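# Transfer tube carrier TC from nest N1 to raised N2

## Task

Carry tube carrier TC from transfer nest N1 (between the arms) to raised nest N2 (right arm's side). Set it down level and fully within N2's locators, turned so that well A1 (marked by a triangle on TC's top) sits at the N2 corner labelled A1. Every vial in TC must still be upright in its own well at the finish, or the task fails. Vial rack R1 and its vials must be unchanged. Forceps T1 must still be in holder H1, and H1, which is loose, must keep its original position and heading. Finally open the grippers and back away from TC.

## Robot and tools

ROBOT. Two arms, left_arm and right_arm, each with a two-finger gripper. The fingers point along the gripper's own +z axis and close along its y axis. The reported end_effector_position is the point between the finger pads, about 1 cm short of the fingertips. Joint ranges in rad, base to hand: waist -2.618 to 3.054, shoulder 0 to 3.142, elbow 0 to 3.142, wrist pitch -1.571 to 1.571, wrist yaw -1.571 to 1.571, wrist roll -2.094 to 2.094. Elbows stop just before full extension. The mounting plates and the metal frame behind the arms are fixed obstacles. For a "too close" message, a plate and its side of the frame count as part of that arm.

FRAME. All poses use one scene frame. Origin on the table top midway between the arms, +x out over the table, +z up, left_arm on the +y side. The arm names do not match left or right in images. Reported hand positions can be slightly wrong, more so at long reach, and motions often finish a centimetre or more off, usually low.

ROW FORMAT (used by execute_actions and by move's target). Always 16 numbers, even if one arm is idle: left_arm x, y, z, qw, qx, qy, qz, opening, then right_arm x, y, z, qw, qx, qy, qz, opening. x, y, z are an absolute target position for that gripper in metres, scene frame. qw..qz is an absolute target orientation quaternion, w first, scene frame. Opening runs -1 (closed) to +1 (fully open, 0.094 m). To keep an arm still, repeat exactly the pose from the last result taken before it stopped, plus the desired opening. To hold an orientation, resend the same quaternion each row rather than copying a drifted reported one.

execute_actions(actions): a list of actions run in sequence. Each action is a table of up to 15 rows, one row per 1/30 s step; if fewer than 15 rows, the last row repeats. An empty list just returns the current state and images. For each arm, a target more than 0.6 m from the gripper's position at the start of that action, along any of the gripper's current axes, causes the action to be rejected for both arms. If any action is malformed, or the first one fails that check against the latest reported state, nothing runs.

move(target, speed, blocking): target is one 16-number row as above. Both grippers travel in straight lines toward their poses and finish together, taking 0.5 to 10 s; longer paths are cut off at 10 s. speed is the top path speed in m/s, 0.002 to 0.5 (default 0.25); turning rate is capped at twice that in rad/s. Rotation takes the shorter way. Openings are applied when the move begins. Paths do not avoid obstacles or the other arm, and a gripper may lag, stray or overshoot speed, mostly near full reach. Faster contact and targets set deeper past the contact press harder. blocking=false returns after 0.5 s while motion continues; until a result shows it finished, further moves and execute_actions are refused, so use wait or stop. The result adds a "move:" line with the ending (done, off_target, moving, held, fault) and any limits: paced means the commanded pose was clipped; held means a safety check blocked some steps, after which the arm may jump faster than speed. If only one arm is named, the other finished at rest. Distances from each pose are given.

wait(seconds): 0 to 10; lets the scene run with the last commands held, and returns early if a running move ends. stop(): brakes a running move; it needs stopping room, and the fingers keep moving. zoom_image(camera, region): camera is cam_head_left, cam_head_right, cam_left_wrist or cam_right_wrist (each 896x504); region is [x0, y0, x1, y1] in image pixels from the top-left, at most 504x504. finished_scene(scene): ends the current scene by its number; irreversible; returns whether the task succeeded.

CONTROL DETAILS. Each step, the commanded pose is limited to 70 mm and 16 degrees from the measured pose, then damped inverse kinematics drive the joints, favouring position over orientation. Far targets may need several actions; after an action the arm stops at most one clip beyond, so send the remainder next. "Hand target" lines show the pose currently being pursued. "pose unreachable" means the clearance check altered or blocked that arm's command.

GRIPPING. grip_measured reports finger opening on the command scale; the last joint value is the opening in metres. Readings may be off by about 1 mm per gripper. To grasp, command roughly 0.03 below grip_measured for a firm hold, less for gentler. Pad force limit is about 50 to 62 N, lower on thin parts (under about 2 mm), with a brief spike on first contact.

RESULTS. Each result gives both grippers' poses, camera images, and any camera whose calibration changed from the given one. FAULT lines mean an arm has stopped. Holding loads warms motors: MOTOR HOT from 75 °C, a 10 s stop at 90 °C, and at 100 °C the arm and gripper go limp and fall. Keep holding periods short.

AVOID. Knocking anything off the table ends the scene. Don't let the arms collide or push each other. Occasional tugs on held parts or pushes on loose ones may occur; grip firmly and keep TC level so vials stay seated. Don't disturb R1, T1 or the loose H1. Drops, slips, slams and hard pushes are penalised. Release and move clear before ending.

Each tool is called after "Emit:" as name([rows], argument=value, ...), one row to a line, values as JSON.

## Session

Emit:
execute_actions(actions=[])

Scene clock: 0.00 s.
left_arm: end_effector_position=(+0.3326, +0.1165, +0.3699) grip_measured=+1.000 end_effector_quat_wxyz=(+0.526, +0.645, +0.549, +0.078) | right_arm: end_effector_position=(+0.5340, -0.0605, +0.3166) grip_measured=+1.000 end_effector_quat_wxyz=(+0.542, +0.406, +0.728, +0.105)
Joint positions: left_arm=[-0.784  0.973  0.944 -0.203 -0.127  1.249  0.094] | right_arm=[0.715 1.825 1.57  0.128 0.982 0.848 0.094]
Joint velocities: left_arm=[-0.012  0.017  0.007 -0.022 -0.037 -0.022  0.   ] | right_arm=[ 0.007  0.022 -0.002  0.051  0.066 -0.037  0.   ]
Hand target (left_arm): +0.331, +0.115, +0.375; +0.531, +0.642, +0.548, +0.072
Hand target (right_arm): +0.534, -0.062, +0.330; +0.547, +0.410, +0.721, +0.113
camera_calibration (this result's frames):
cam_left_wrist: T_world_to_cam=[[-0.659865, -0.293553, -0.691668, 0.514142], [-0.413552, 0.910444, 0.00813257, 0.0326905], [0.627338, 0.291407, -0.72217, 0.143258], [0, 0, 0, 1]] pos_world=[0.262912, 0.0794186, 0.458806]
cam_right_wrist: T_world_to_cam=[[-0.511993, -0.553669, -0.656745, 0.439262], [-0.612498, 0.771355, -0.172793, 0.440464], [0.602254, 0.313787, -0.734049, 0.0571993], [0, 0, 0, 1]] pos_world=[0.460234, -0.114497, 0.406579]

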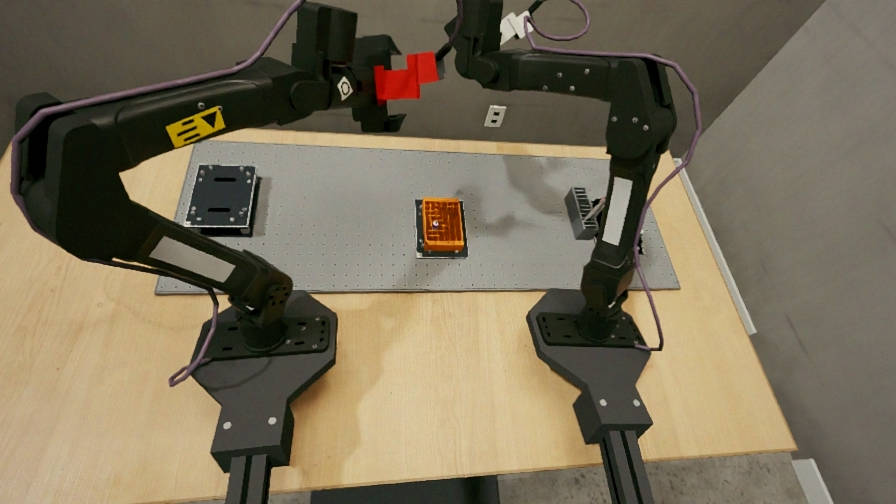

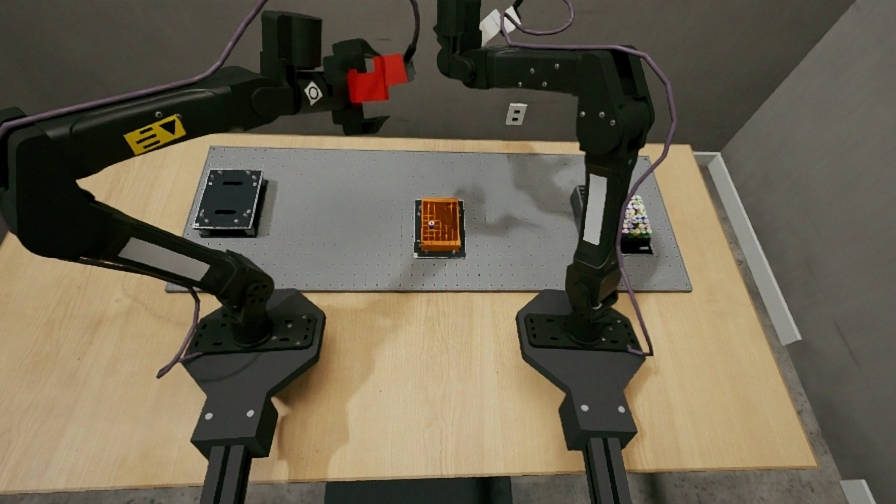

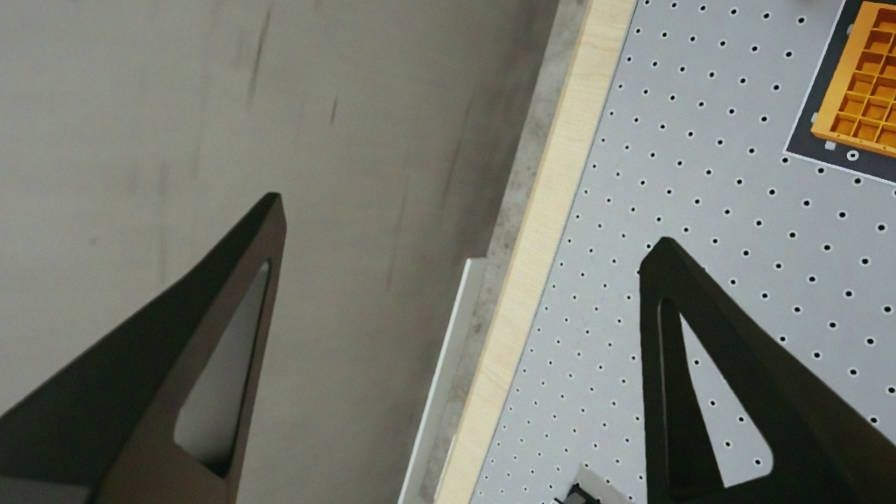

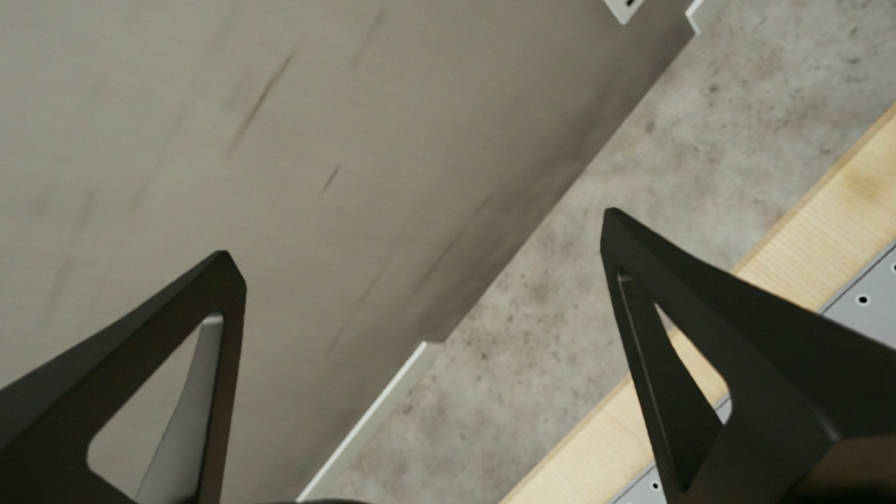

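Emit:
zoom_image(camera="cam_head_right", region=[180,155,280,250])

Emit:
zoom_image(camera="cam_head_right", region=[390,180,490,275])

Emit:
move(target=[0.3326,0.1165,0.37,0.526,0.645,0.549,0.078,1,0.45,-0.33,0.33,0.542,0.406,0.728,0.105,1])

Region (180, 155, 280, 250) of cam_head_right's 896x504 image, scaled by 5.040, with more detail than that image has; it fills the top 479 rows of this view, and the rest is white.

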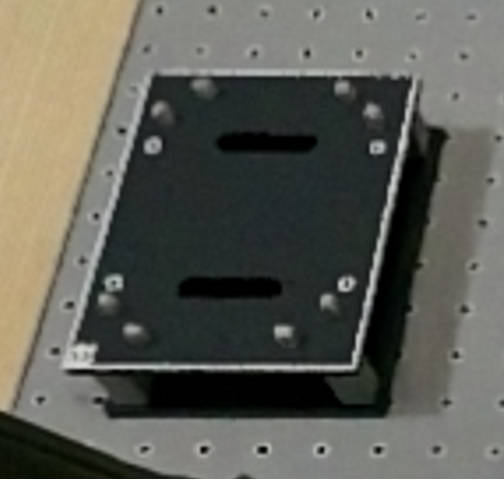

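Region (390, 180, 490, 275) of cam_head_right's 896x504 image, scaled by 5.040, with more detail than that image has; it fills the top 479 rows of this view, and the rest is white.

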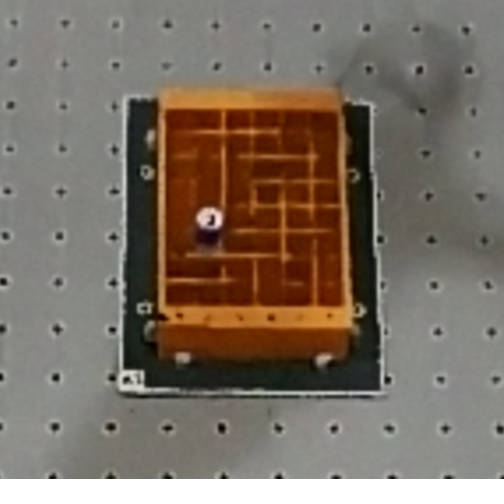

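Scene clock: 38.83 s.
left_arm: end_effector_position=(+0.3326, +0.1165, +0.3699) grip_measured=+1.000 end_effector_quat_wxyz=(+0.526, +0.646, +0.548, +0.080) | right_arm: end_effector_position=(+0.4572, -0.3310, +0.3200) grip_measured=+1.000 end_effector_quat_wxyz=(+0.533, +0.413, +0.731, +0.105)
Joint positions: left_arm=[-0.784  0.973  0.944 -0.203 -0.127  1.254  0.094] | right_arm=[-0.023  1.178  0.957  0.126  0.249  0.774  0.094]
Joint velocities: left_arm=[-0.002 -0.012  0.002 -0.066  0.022 -0.051  0.   ] | right_arm=[-0.002  0.007 -0.022  0.022 -0.007 -0.051  0.   ]
Hand target (left_arm): +0.333, +0.116, +0.370; +0.526, +0.645, +0.549, +0.078
Hand target (right_arm): +0.453, -0.333, +0.330; +0.542, +0.406, +0.728, +0.105
Off the commanded pose (left_arm): 0.000 m, 0 deg.
Off the commanded pose (right_arm): 0.012 m, 1 deg.
move: off_target (right_arm)
camera_calibration (this result's frames):
cam_left_wrist: T_world_to_cam=[[-0.65846, -0.289798, -0.694584, 0.514316], [-0.411614, 0.911303, 0.00998802, 0.0312593], [0.630082, 0.292477, -0.719342, 0.141174], [0, 0, 0, 1]] pos_world=[0.262572, 0.0792707, 0.458476]
cam_right_wrist: T_world_to_cam=[[-0.527005, -0.54184, -0.654733, 0.26248], [-0.610972, 0.777061, -0.151293, 0.596939], [0.590744, 0.320291, -0.740564, 0.200347], [0, 0, 0, 1]] pos_world=[0.384688, -0.385805, 0.410537]

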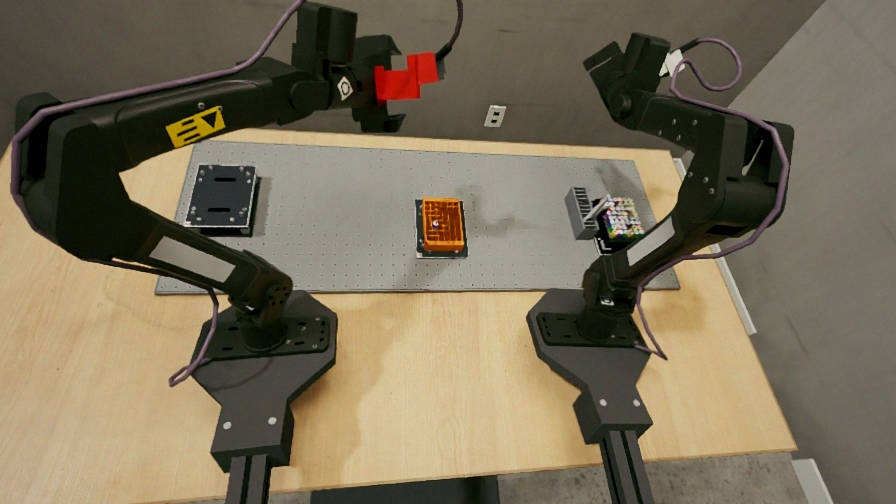

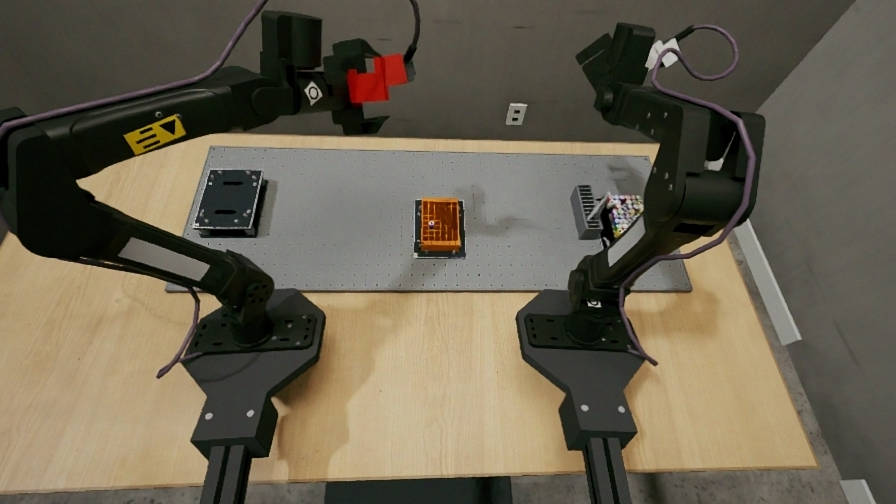

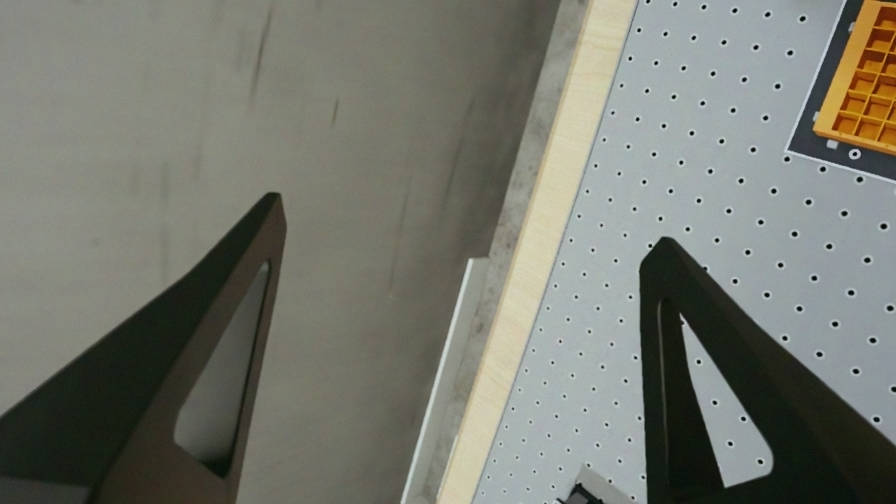

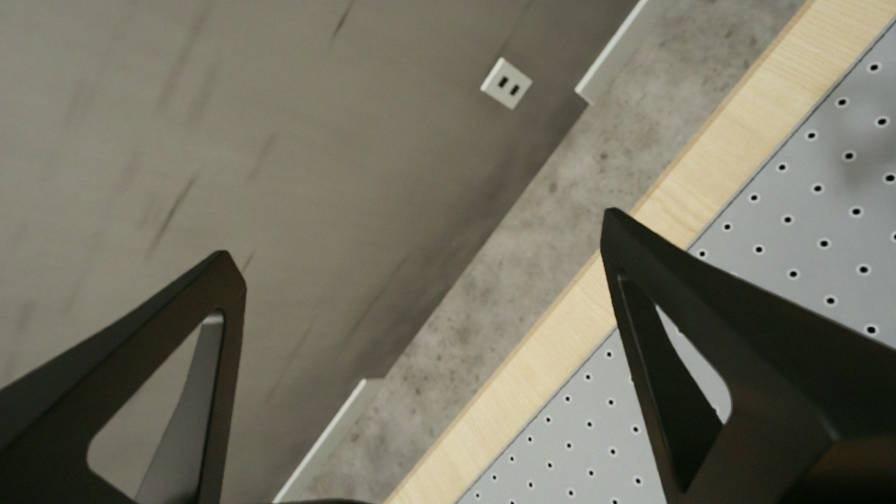

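Emit:
move(target=[0.265,0.0,0.12,0,0,1,0,1,0.4572,-0.331,0.32,0.533,0.413,0.731,0.105,1])

Emit:
move(target=[0.265,0.0,0.085,0,0,1,0,1,0.4572,-0.331,0.32,0.533,0.413,0.731,0.105,1], speed=0.08)

Scene clock: 52.80 s.
left_arm: end_effector_position=(+0.2654, -0.0040, +0.1144) grip_measured=+1.000 end_effector_quat_wxyz=(+0.008, +0.003, +1.000, +0.004) | right_arm: end_effector_position=(+0.4572, -0.3306, +0.3199) grip_measured=+1.000 end_effector_quat_wxyz=(+0.532, +0.412, +0.732, +0.106)
Joint positions: left_arm=[-1.     2.131  1.722 -1.019 -0.322 -0.944  0.094] | right_arm=[-0.023  1.178  0.957  0.126  0.246  0.774  0.094]
Joint velocities: left_arm=[ 0.002 -0.002  0.017 -0.051 -0.007  0.081  0.   ] | right_arm=[-0.017 -0.007 -0.007  0.022  0.007  0.037  0.   ]
Hand target (left_arm): +0.267, -0.006, +0.116; +0.007, -0.000, +1.000, +0.004
Hand target (right_arm): +0.457, -0.331, +0.320; +0.533, +0.413, +0.731, +0.105
Off the commanded pose (left_arm): 0.007 m, 1 deg.
Off the commanded pose (right_arm): 0.000 m, 0 deg.
move: done
camera_calibration (this result's frames):
cam_left_wrist: T_world_to_cam=[[0.149508, -0.988264, -0.0313271, -0.0355031], [-0.571515, -0.112228, 0.812881, 0.0624352], [-0.806857, -0.103628, -0.581587, 0.399044], [0, 0, 0, 1]] pos_world=[0.362962, 0.0132729, 0.180215]
cam_right_wrist: T_world_to_cam=[[-0.526017, -0.542314, -0.655135, 0.262185], [-0.612636, 0.775922, -0.150406, 0.596763], [0.589901, 0.322243, -0.740389, 0.201068], [0, 0, 0, 1]] pos_world=[0.384903, -0.385648, 0.410392]

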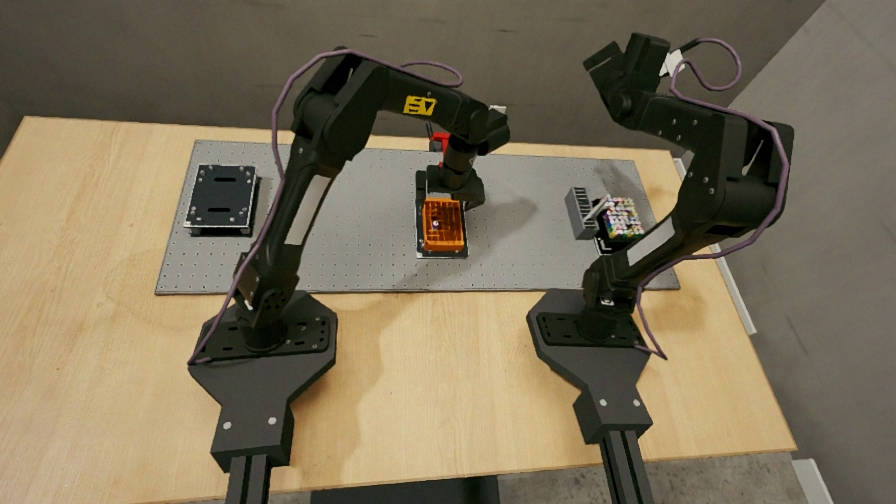

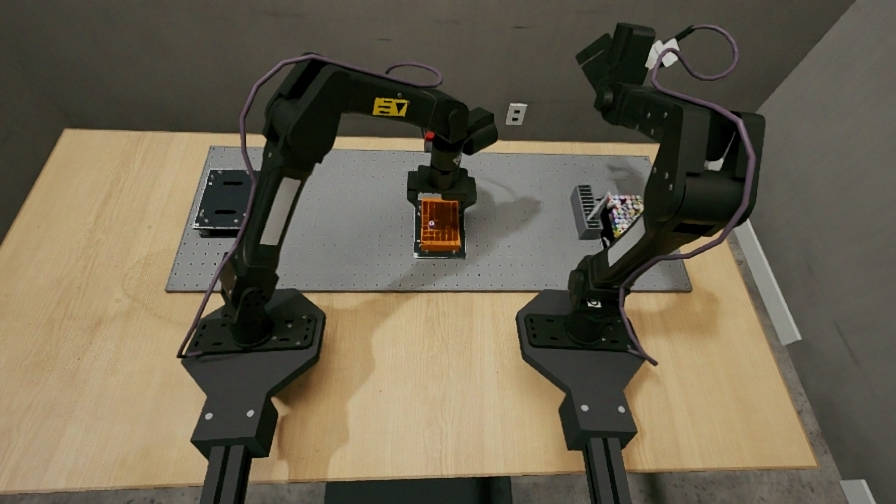

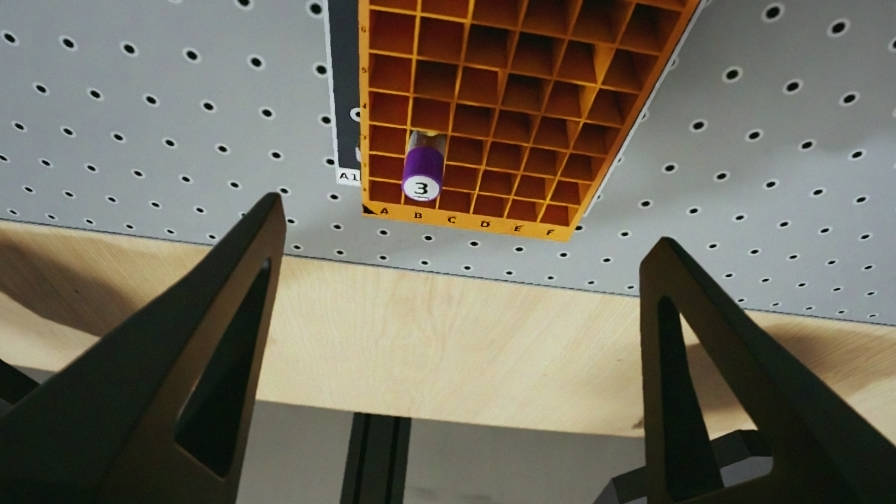

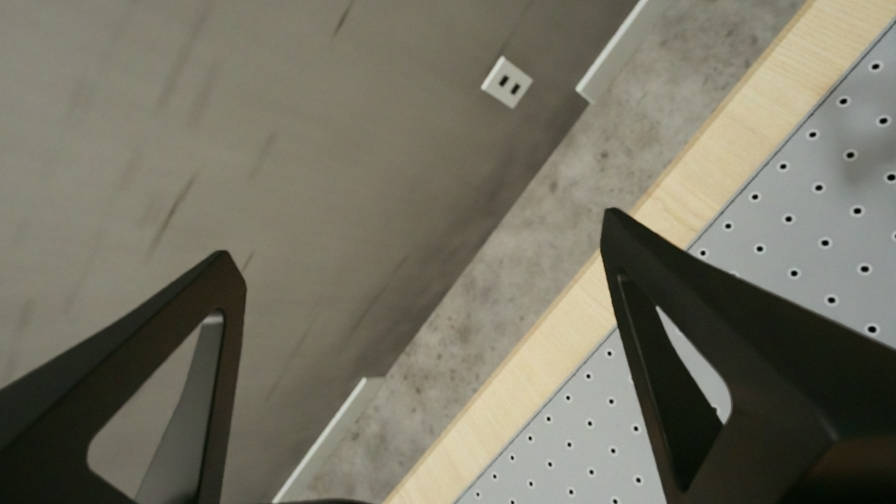

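Scene clock: 53.73 s.
left_arm: end_effector_position=(+0.2688, -0.0009, +0.0923) grip_measured=+1.000 end_effector_quat_wxyz=(+0.003, -0.004, +1.000, -0.002) | right_arm: end_effector_position=(+0.4572, -0.3306, +0.3199) grip_measured=+1.000 end_effector_quat_wxyz=(+0.532, +0.412, +0.732, +0.106)
Joint positions: left_arm=[-0.967  2.149  1.673 -0.938 -0.302 -0.923  0.094] | right_arm=[-0.023  1.178  0.957  0.126  0.246  0.774  0.094]
Joint velocities: left_arm=[ 0.007 -0.007 -0.022 -0.022 -0.037 -0.007  0.   ] | right_arm=[-0.002  0.007 -0.002  0.007 -0.051 -0.022  0.   ]
Hand target (left_arm): +0.265, -0.000, +0.085; +0.000, +0.000, +1.000, +0.001
Hand target (right_arm): +0.457, -0.331, +0.320; +0.533, +0.413, +0.731, +0.105
Off the commanded pose (left_arm): 0.008 m, 1 deg.
Off the commanded pose (right_arm): 0.000 m, 0 deg.
move: done
camera_calibration (this result's frames):
cam_left_wrist: T_world_to_cam=[[0.162809, -0.986437, -0.0208763, -0.0381098], [-0.561663, -0.110055, 0.820014, 0.0794247], [-0.811189, -0.12178, -0.571963, 0.389506], [0, 0, 0, 1]] pos_world=[0.366778, 0.0185823, 0.156858]
cam_right_wrist: T_world_to_cam=[[-0.526017, -0.542314, -0.655135, 0.262185], [-0.612636, 0.775922, -0.150406, 0.596763], [0.589901, 0.322243, -0.740389, 0.201068], [0, 0, 0, 1]] pos_world=[0.384903, -0.385648, 0.410392]

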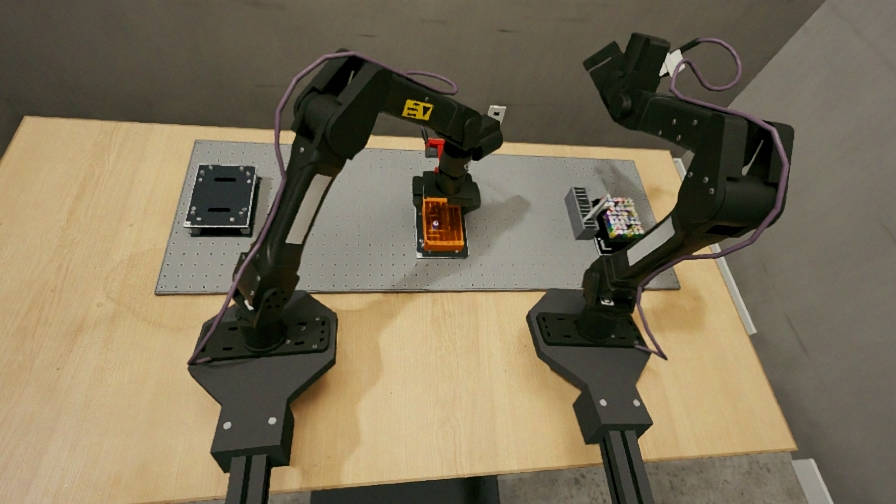

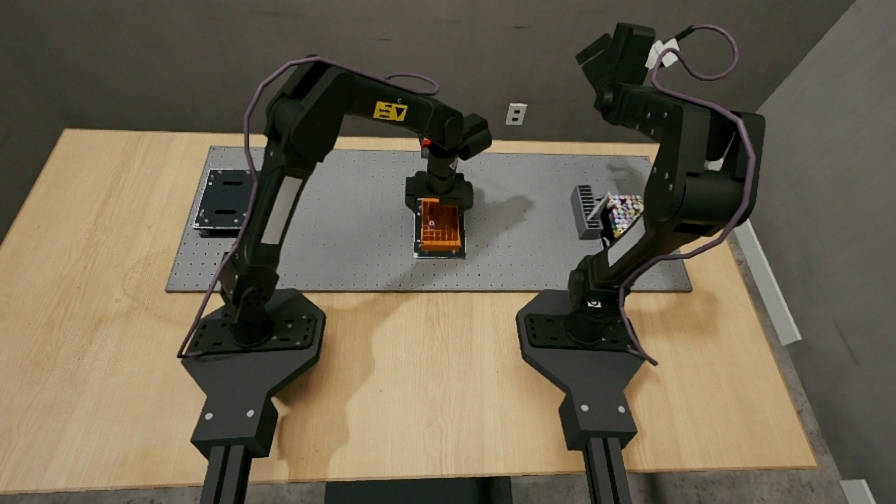

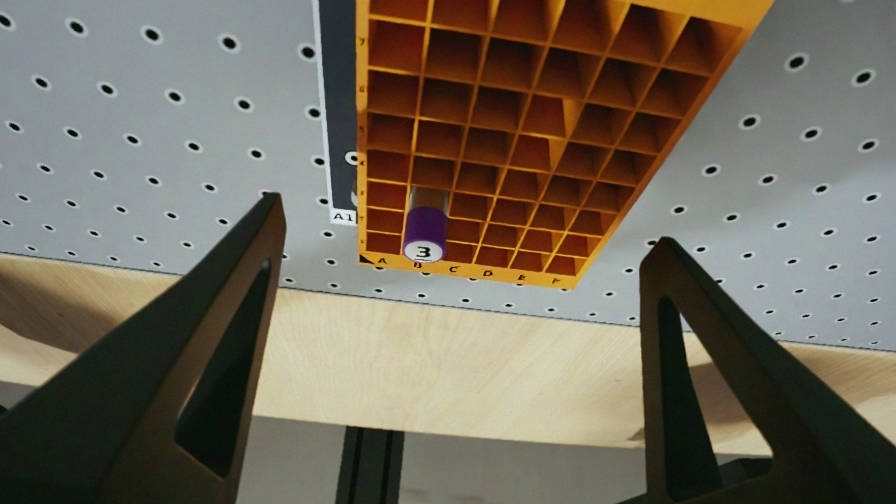

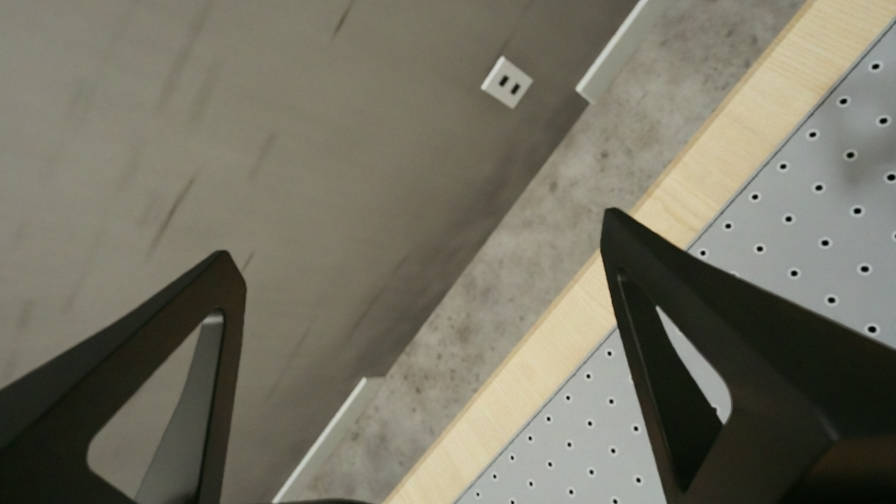

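Emit:
move(target=[0.265,-0.003,0.055,0,0,1,0,1,0.4572,-0.331,0.32,0.533,0.413,0.731,0.105,1], speed=0.05)

Scene clock: 59.60 s.
left_arm: end_effector_position=(+0.2697, -0.0069, +0.0651) grip_measured=+1.000 end_effector_quat_wxyz=(+0.005, -0.003, +1.000, -0.007) | right_arm: end_effector_position=(+0.4572, -0.3306, +0.3199) grip_measured=+1.000 end_effector_quat_wxyz=(+0.532, +0.412, +0.732, +0.106)
Joint positions: left_arm=[-0.954  2.203  1.653 -0.85  -0.297 -0.906  0.094] | right_arm=[-0.023  1.178  0.957  0.126  0.246  0.774  0.094]
Joint velocities: left_arm=[ 0.012 -0.032 -0.007 -0.022  0.037  0.022  0.   ] | right_arm=[ 0.002  0.007 -0.007  0.051  0.037  0.051  0.   ]
Hand target (left_arm): +0.265, -0.003, +0.055; +0.000, -0.000, +1.000, +0.000
Hand target (right_arm): +0.457, -0.331, +0.320; +0.533, +0.413, +0.731, +0.105
Off the commanded pose (left_arm): 0.012 m, 1 deg.
Off the commanded pose (right_arm): 0.000 m, 0 deg.
move: off_target (left_arm)
camera_calibration (this result's frames):
cam_left_wrist: T_world_to_cam=[[0.161853, -0.986742, -0.0120024, -0.0450442], [-0.564963, -0.102628, 0.818709, 0.102592], [-0.809086, -0.12573, -0.574083, 0.37344], [0, 0, 0, 1]] pos_world=[0.367396, 0.0130344, 0.129852]
cam_right_wrist: T_world_to_cam=[[-0.526017, -0.542314, -0.655135, 0.262185], [-0.612636, 0.775922, -0.150406, 0.596763], [0.589901, 0.322243, -0.740389, 0.201068], [0, 0, 0, 1]] pos_world=[0.384903, -0.385648, 0.410392]

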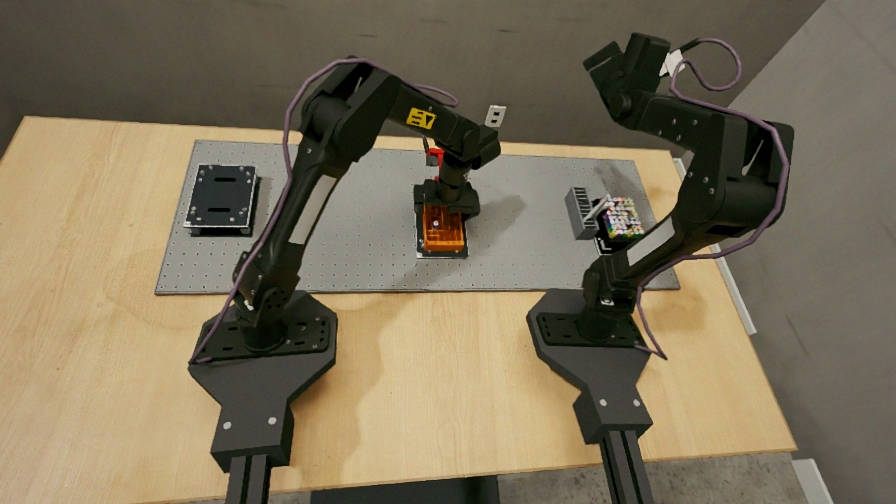

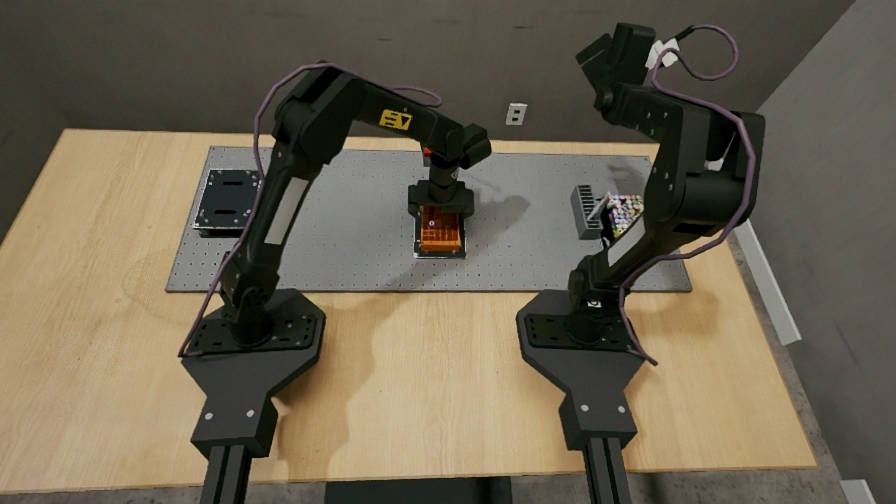

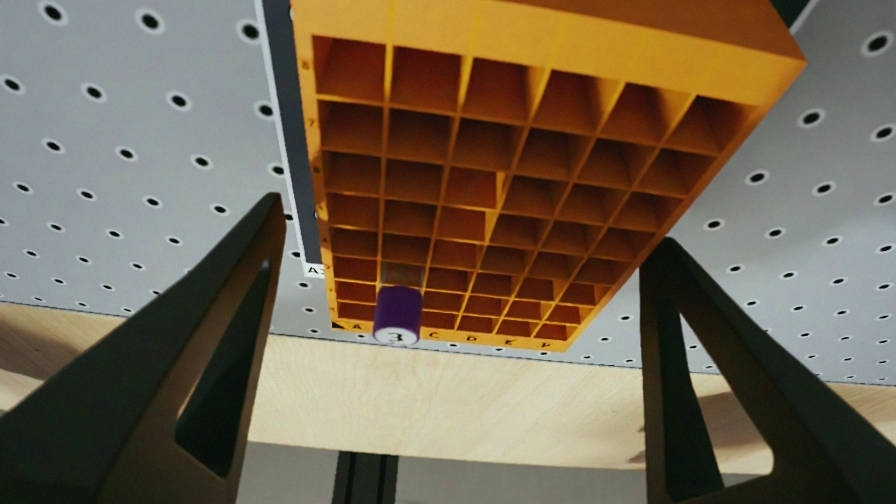

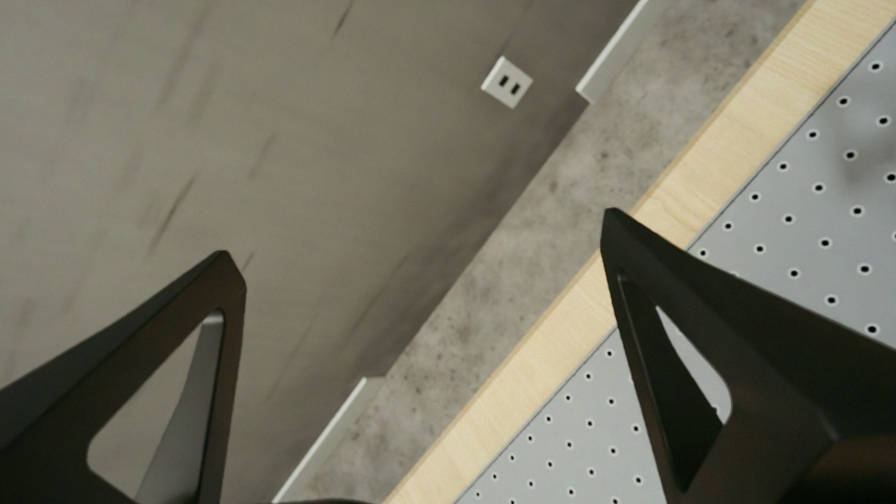

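Emit:
move(target=[0.253,-0.010,0.045,0,0,1,0,1,0.4572,-0.331,0.32,0.533,0.413,0.731,0.105,1], speed=0.03)

Scene clock: 71.53 s.
left_arm: end_effector_position=(+0.2606, -0.0086, +0.0513) grip_measured=+1.000 end_effector_quat_wxyz=(+0.001, -0.004, +1.000, -0.003) | right_arm: end_effector_position=(+0.4572, -0.3306, +0.3199) grip_measured=+1.000 end_effector_quat_wxyz=(+0.532, +0.412, +0.732, +0.106)
Joint positions: left_arm=[-0.963  2.227  1.627 -0.814 -0.297 -0.92   0.094] | right_arm=[-0.023  1.178  0.957  0.126  0.246  0.774  0.094]
Joint velocities: left_arm=[-0.007 -0.007 -0.002 -0.022  0.037  0.095  0.   ] | right_arm=[ 0.007 -0.017  0.002  0.022 -0.037  0.037  0.   ]
Hand target (left_arm): +0.253, -0.010, +0.045; -0.000, +0.000, +1.000, -0.000
Hand target (right_arm): +0.457, -0.331, +0.320; +0.533, +0.413, +0.731, +0.105
Off the commanded pose (left_arm): 0.010 m, 1 deg.
Off the commanded pose (right_arm): 0.000 m, 0 deg.
move: done
camera_calibration (this result's frames):
cam_left_wrist: T_world_to_cam=[[0.163702, -0.986305, -0.0200807, -0.0455649], [-0.558803, -0.109484, 0.822042, 0.106758], [-0.812983, -0.123349, -0.569073, 0.358737], [0, 0, 0, 1]] pos_world=[0.358763, 0.010997, 0.115473]
cam_right_wrist: T_world_to_cam=[[-0.526017, -0.542314, -0.655135, 0.262185], [-0.612636, 0.775922, -0.150406, 0.596763], [0.589901, 0.322243, -0.740389, 0.201068], [0, 0, 0, 1]] pos_world=[0.384903, -0.385648, 0.410392]

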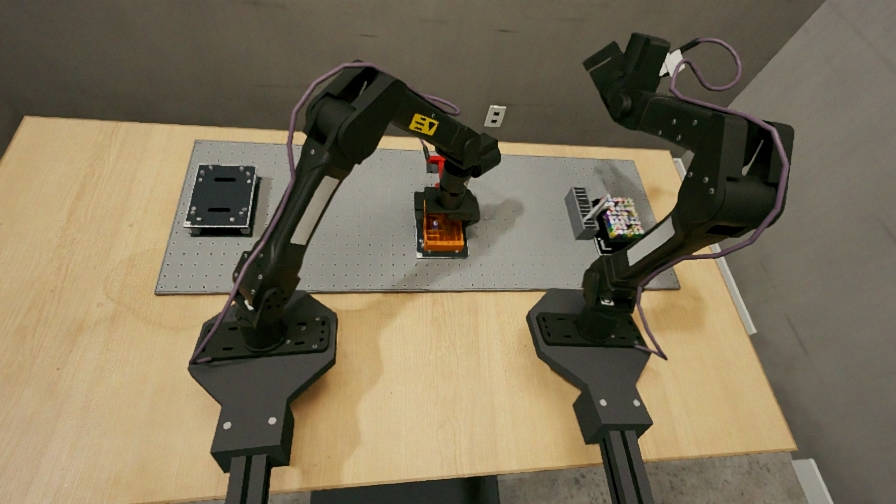

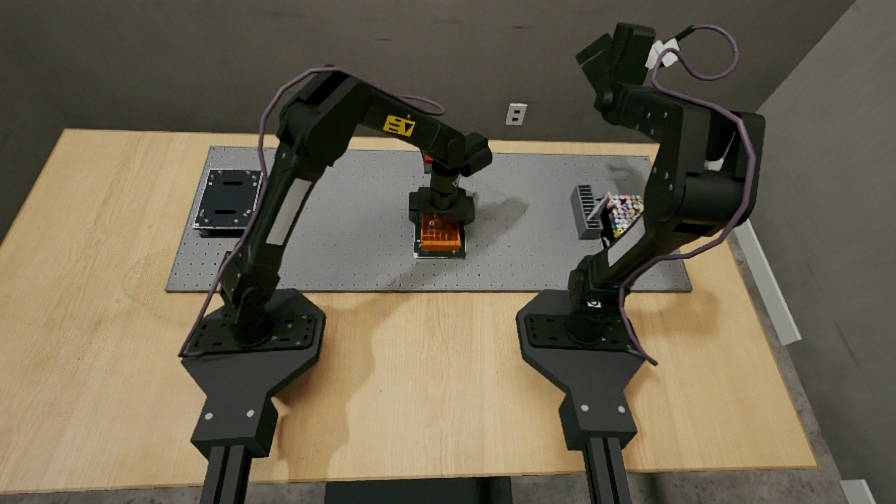

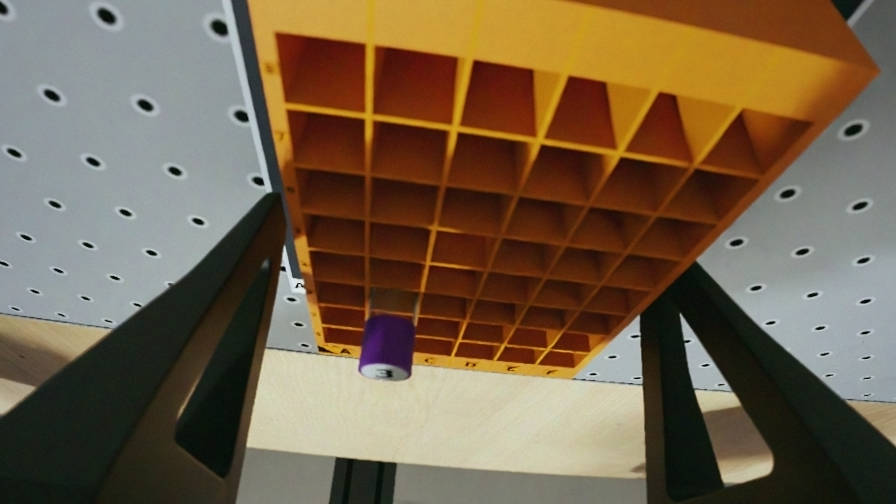

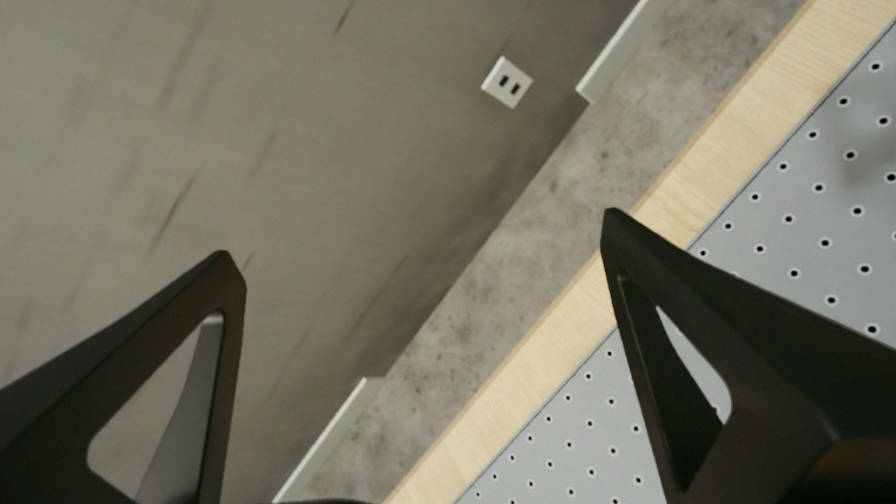

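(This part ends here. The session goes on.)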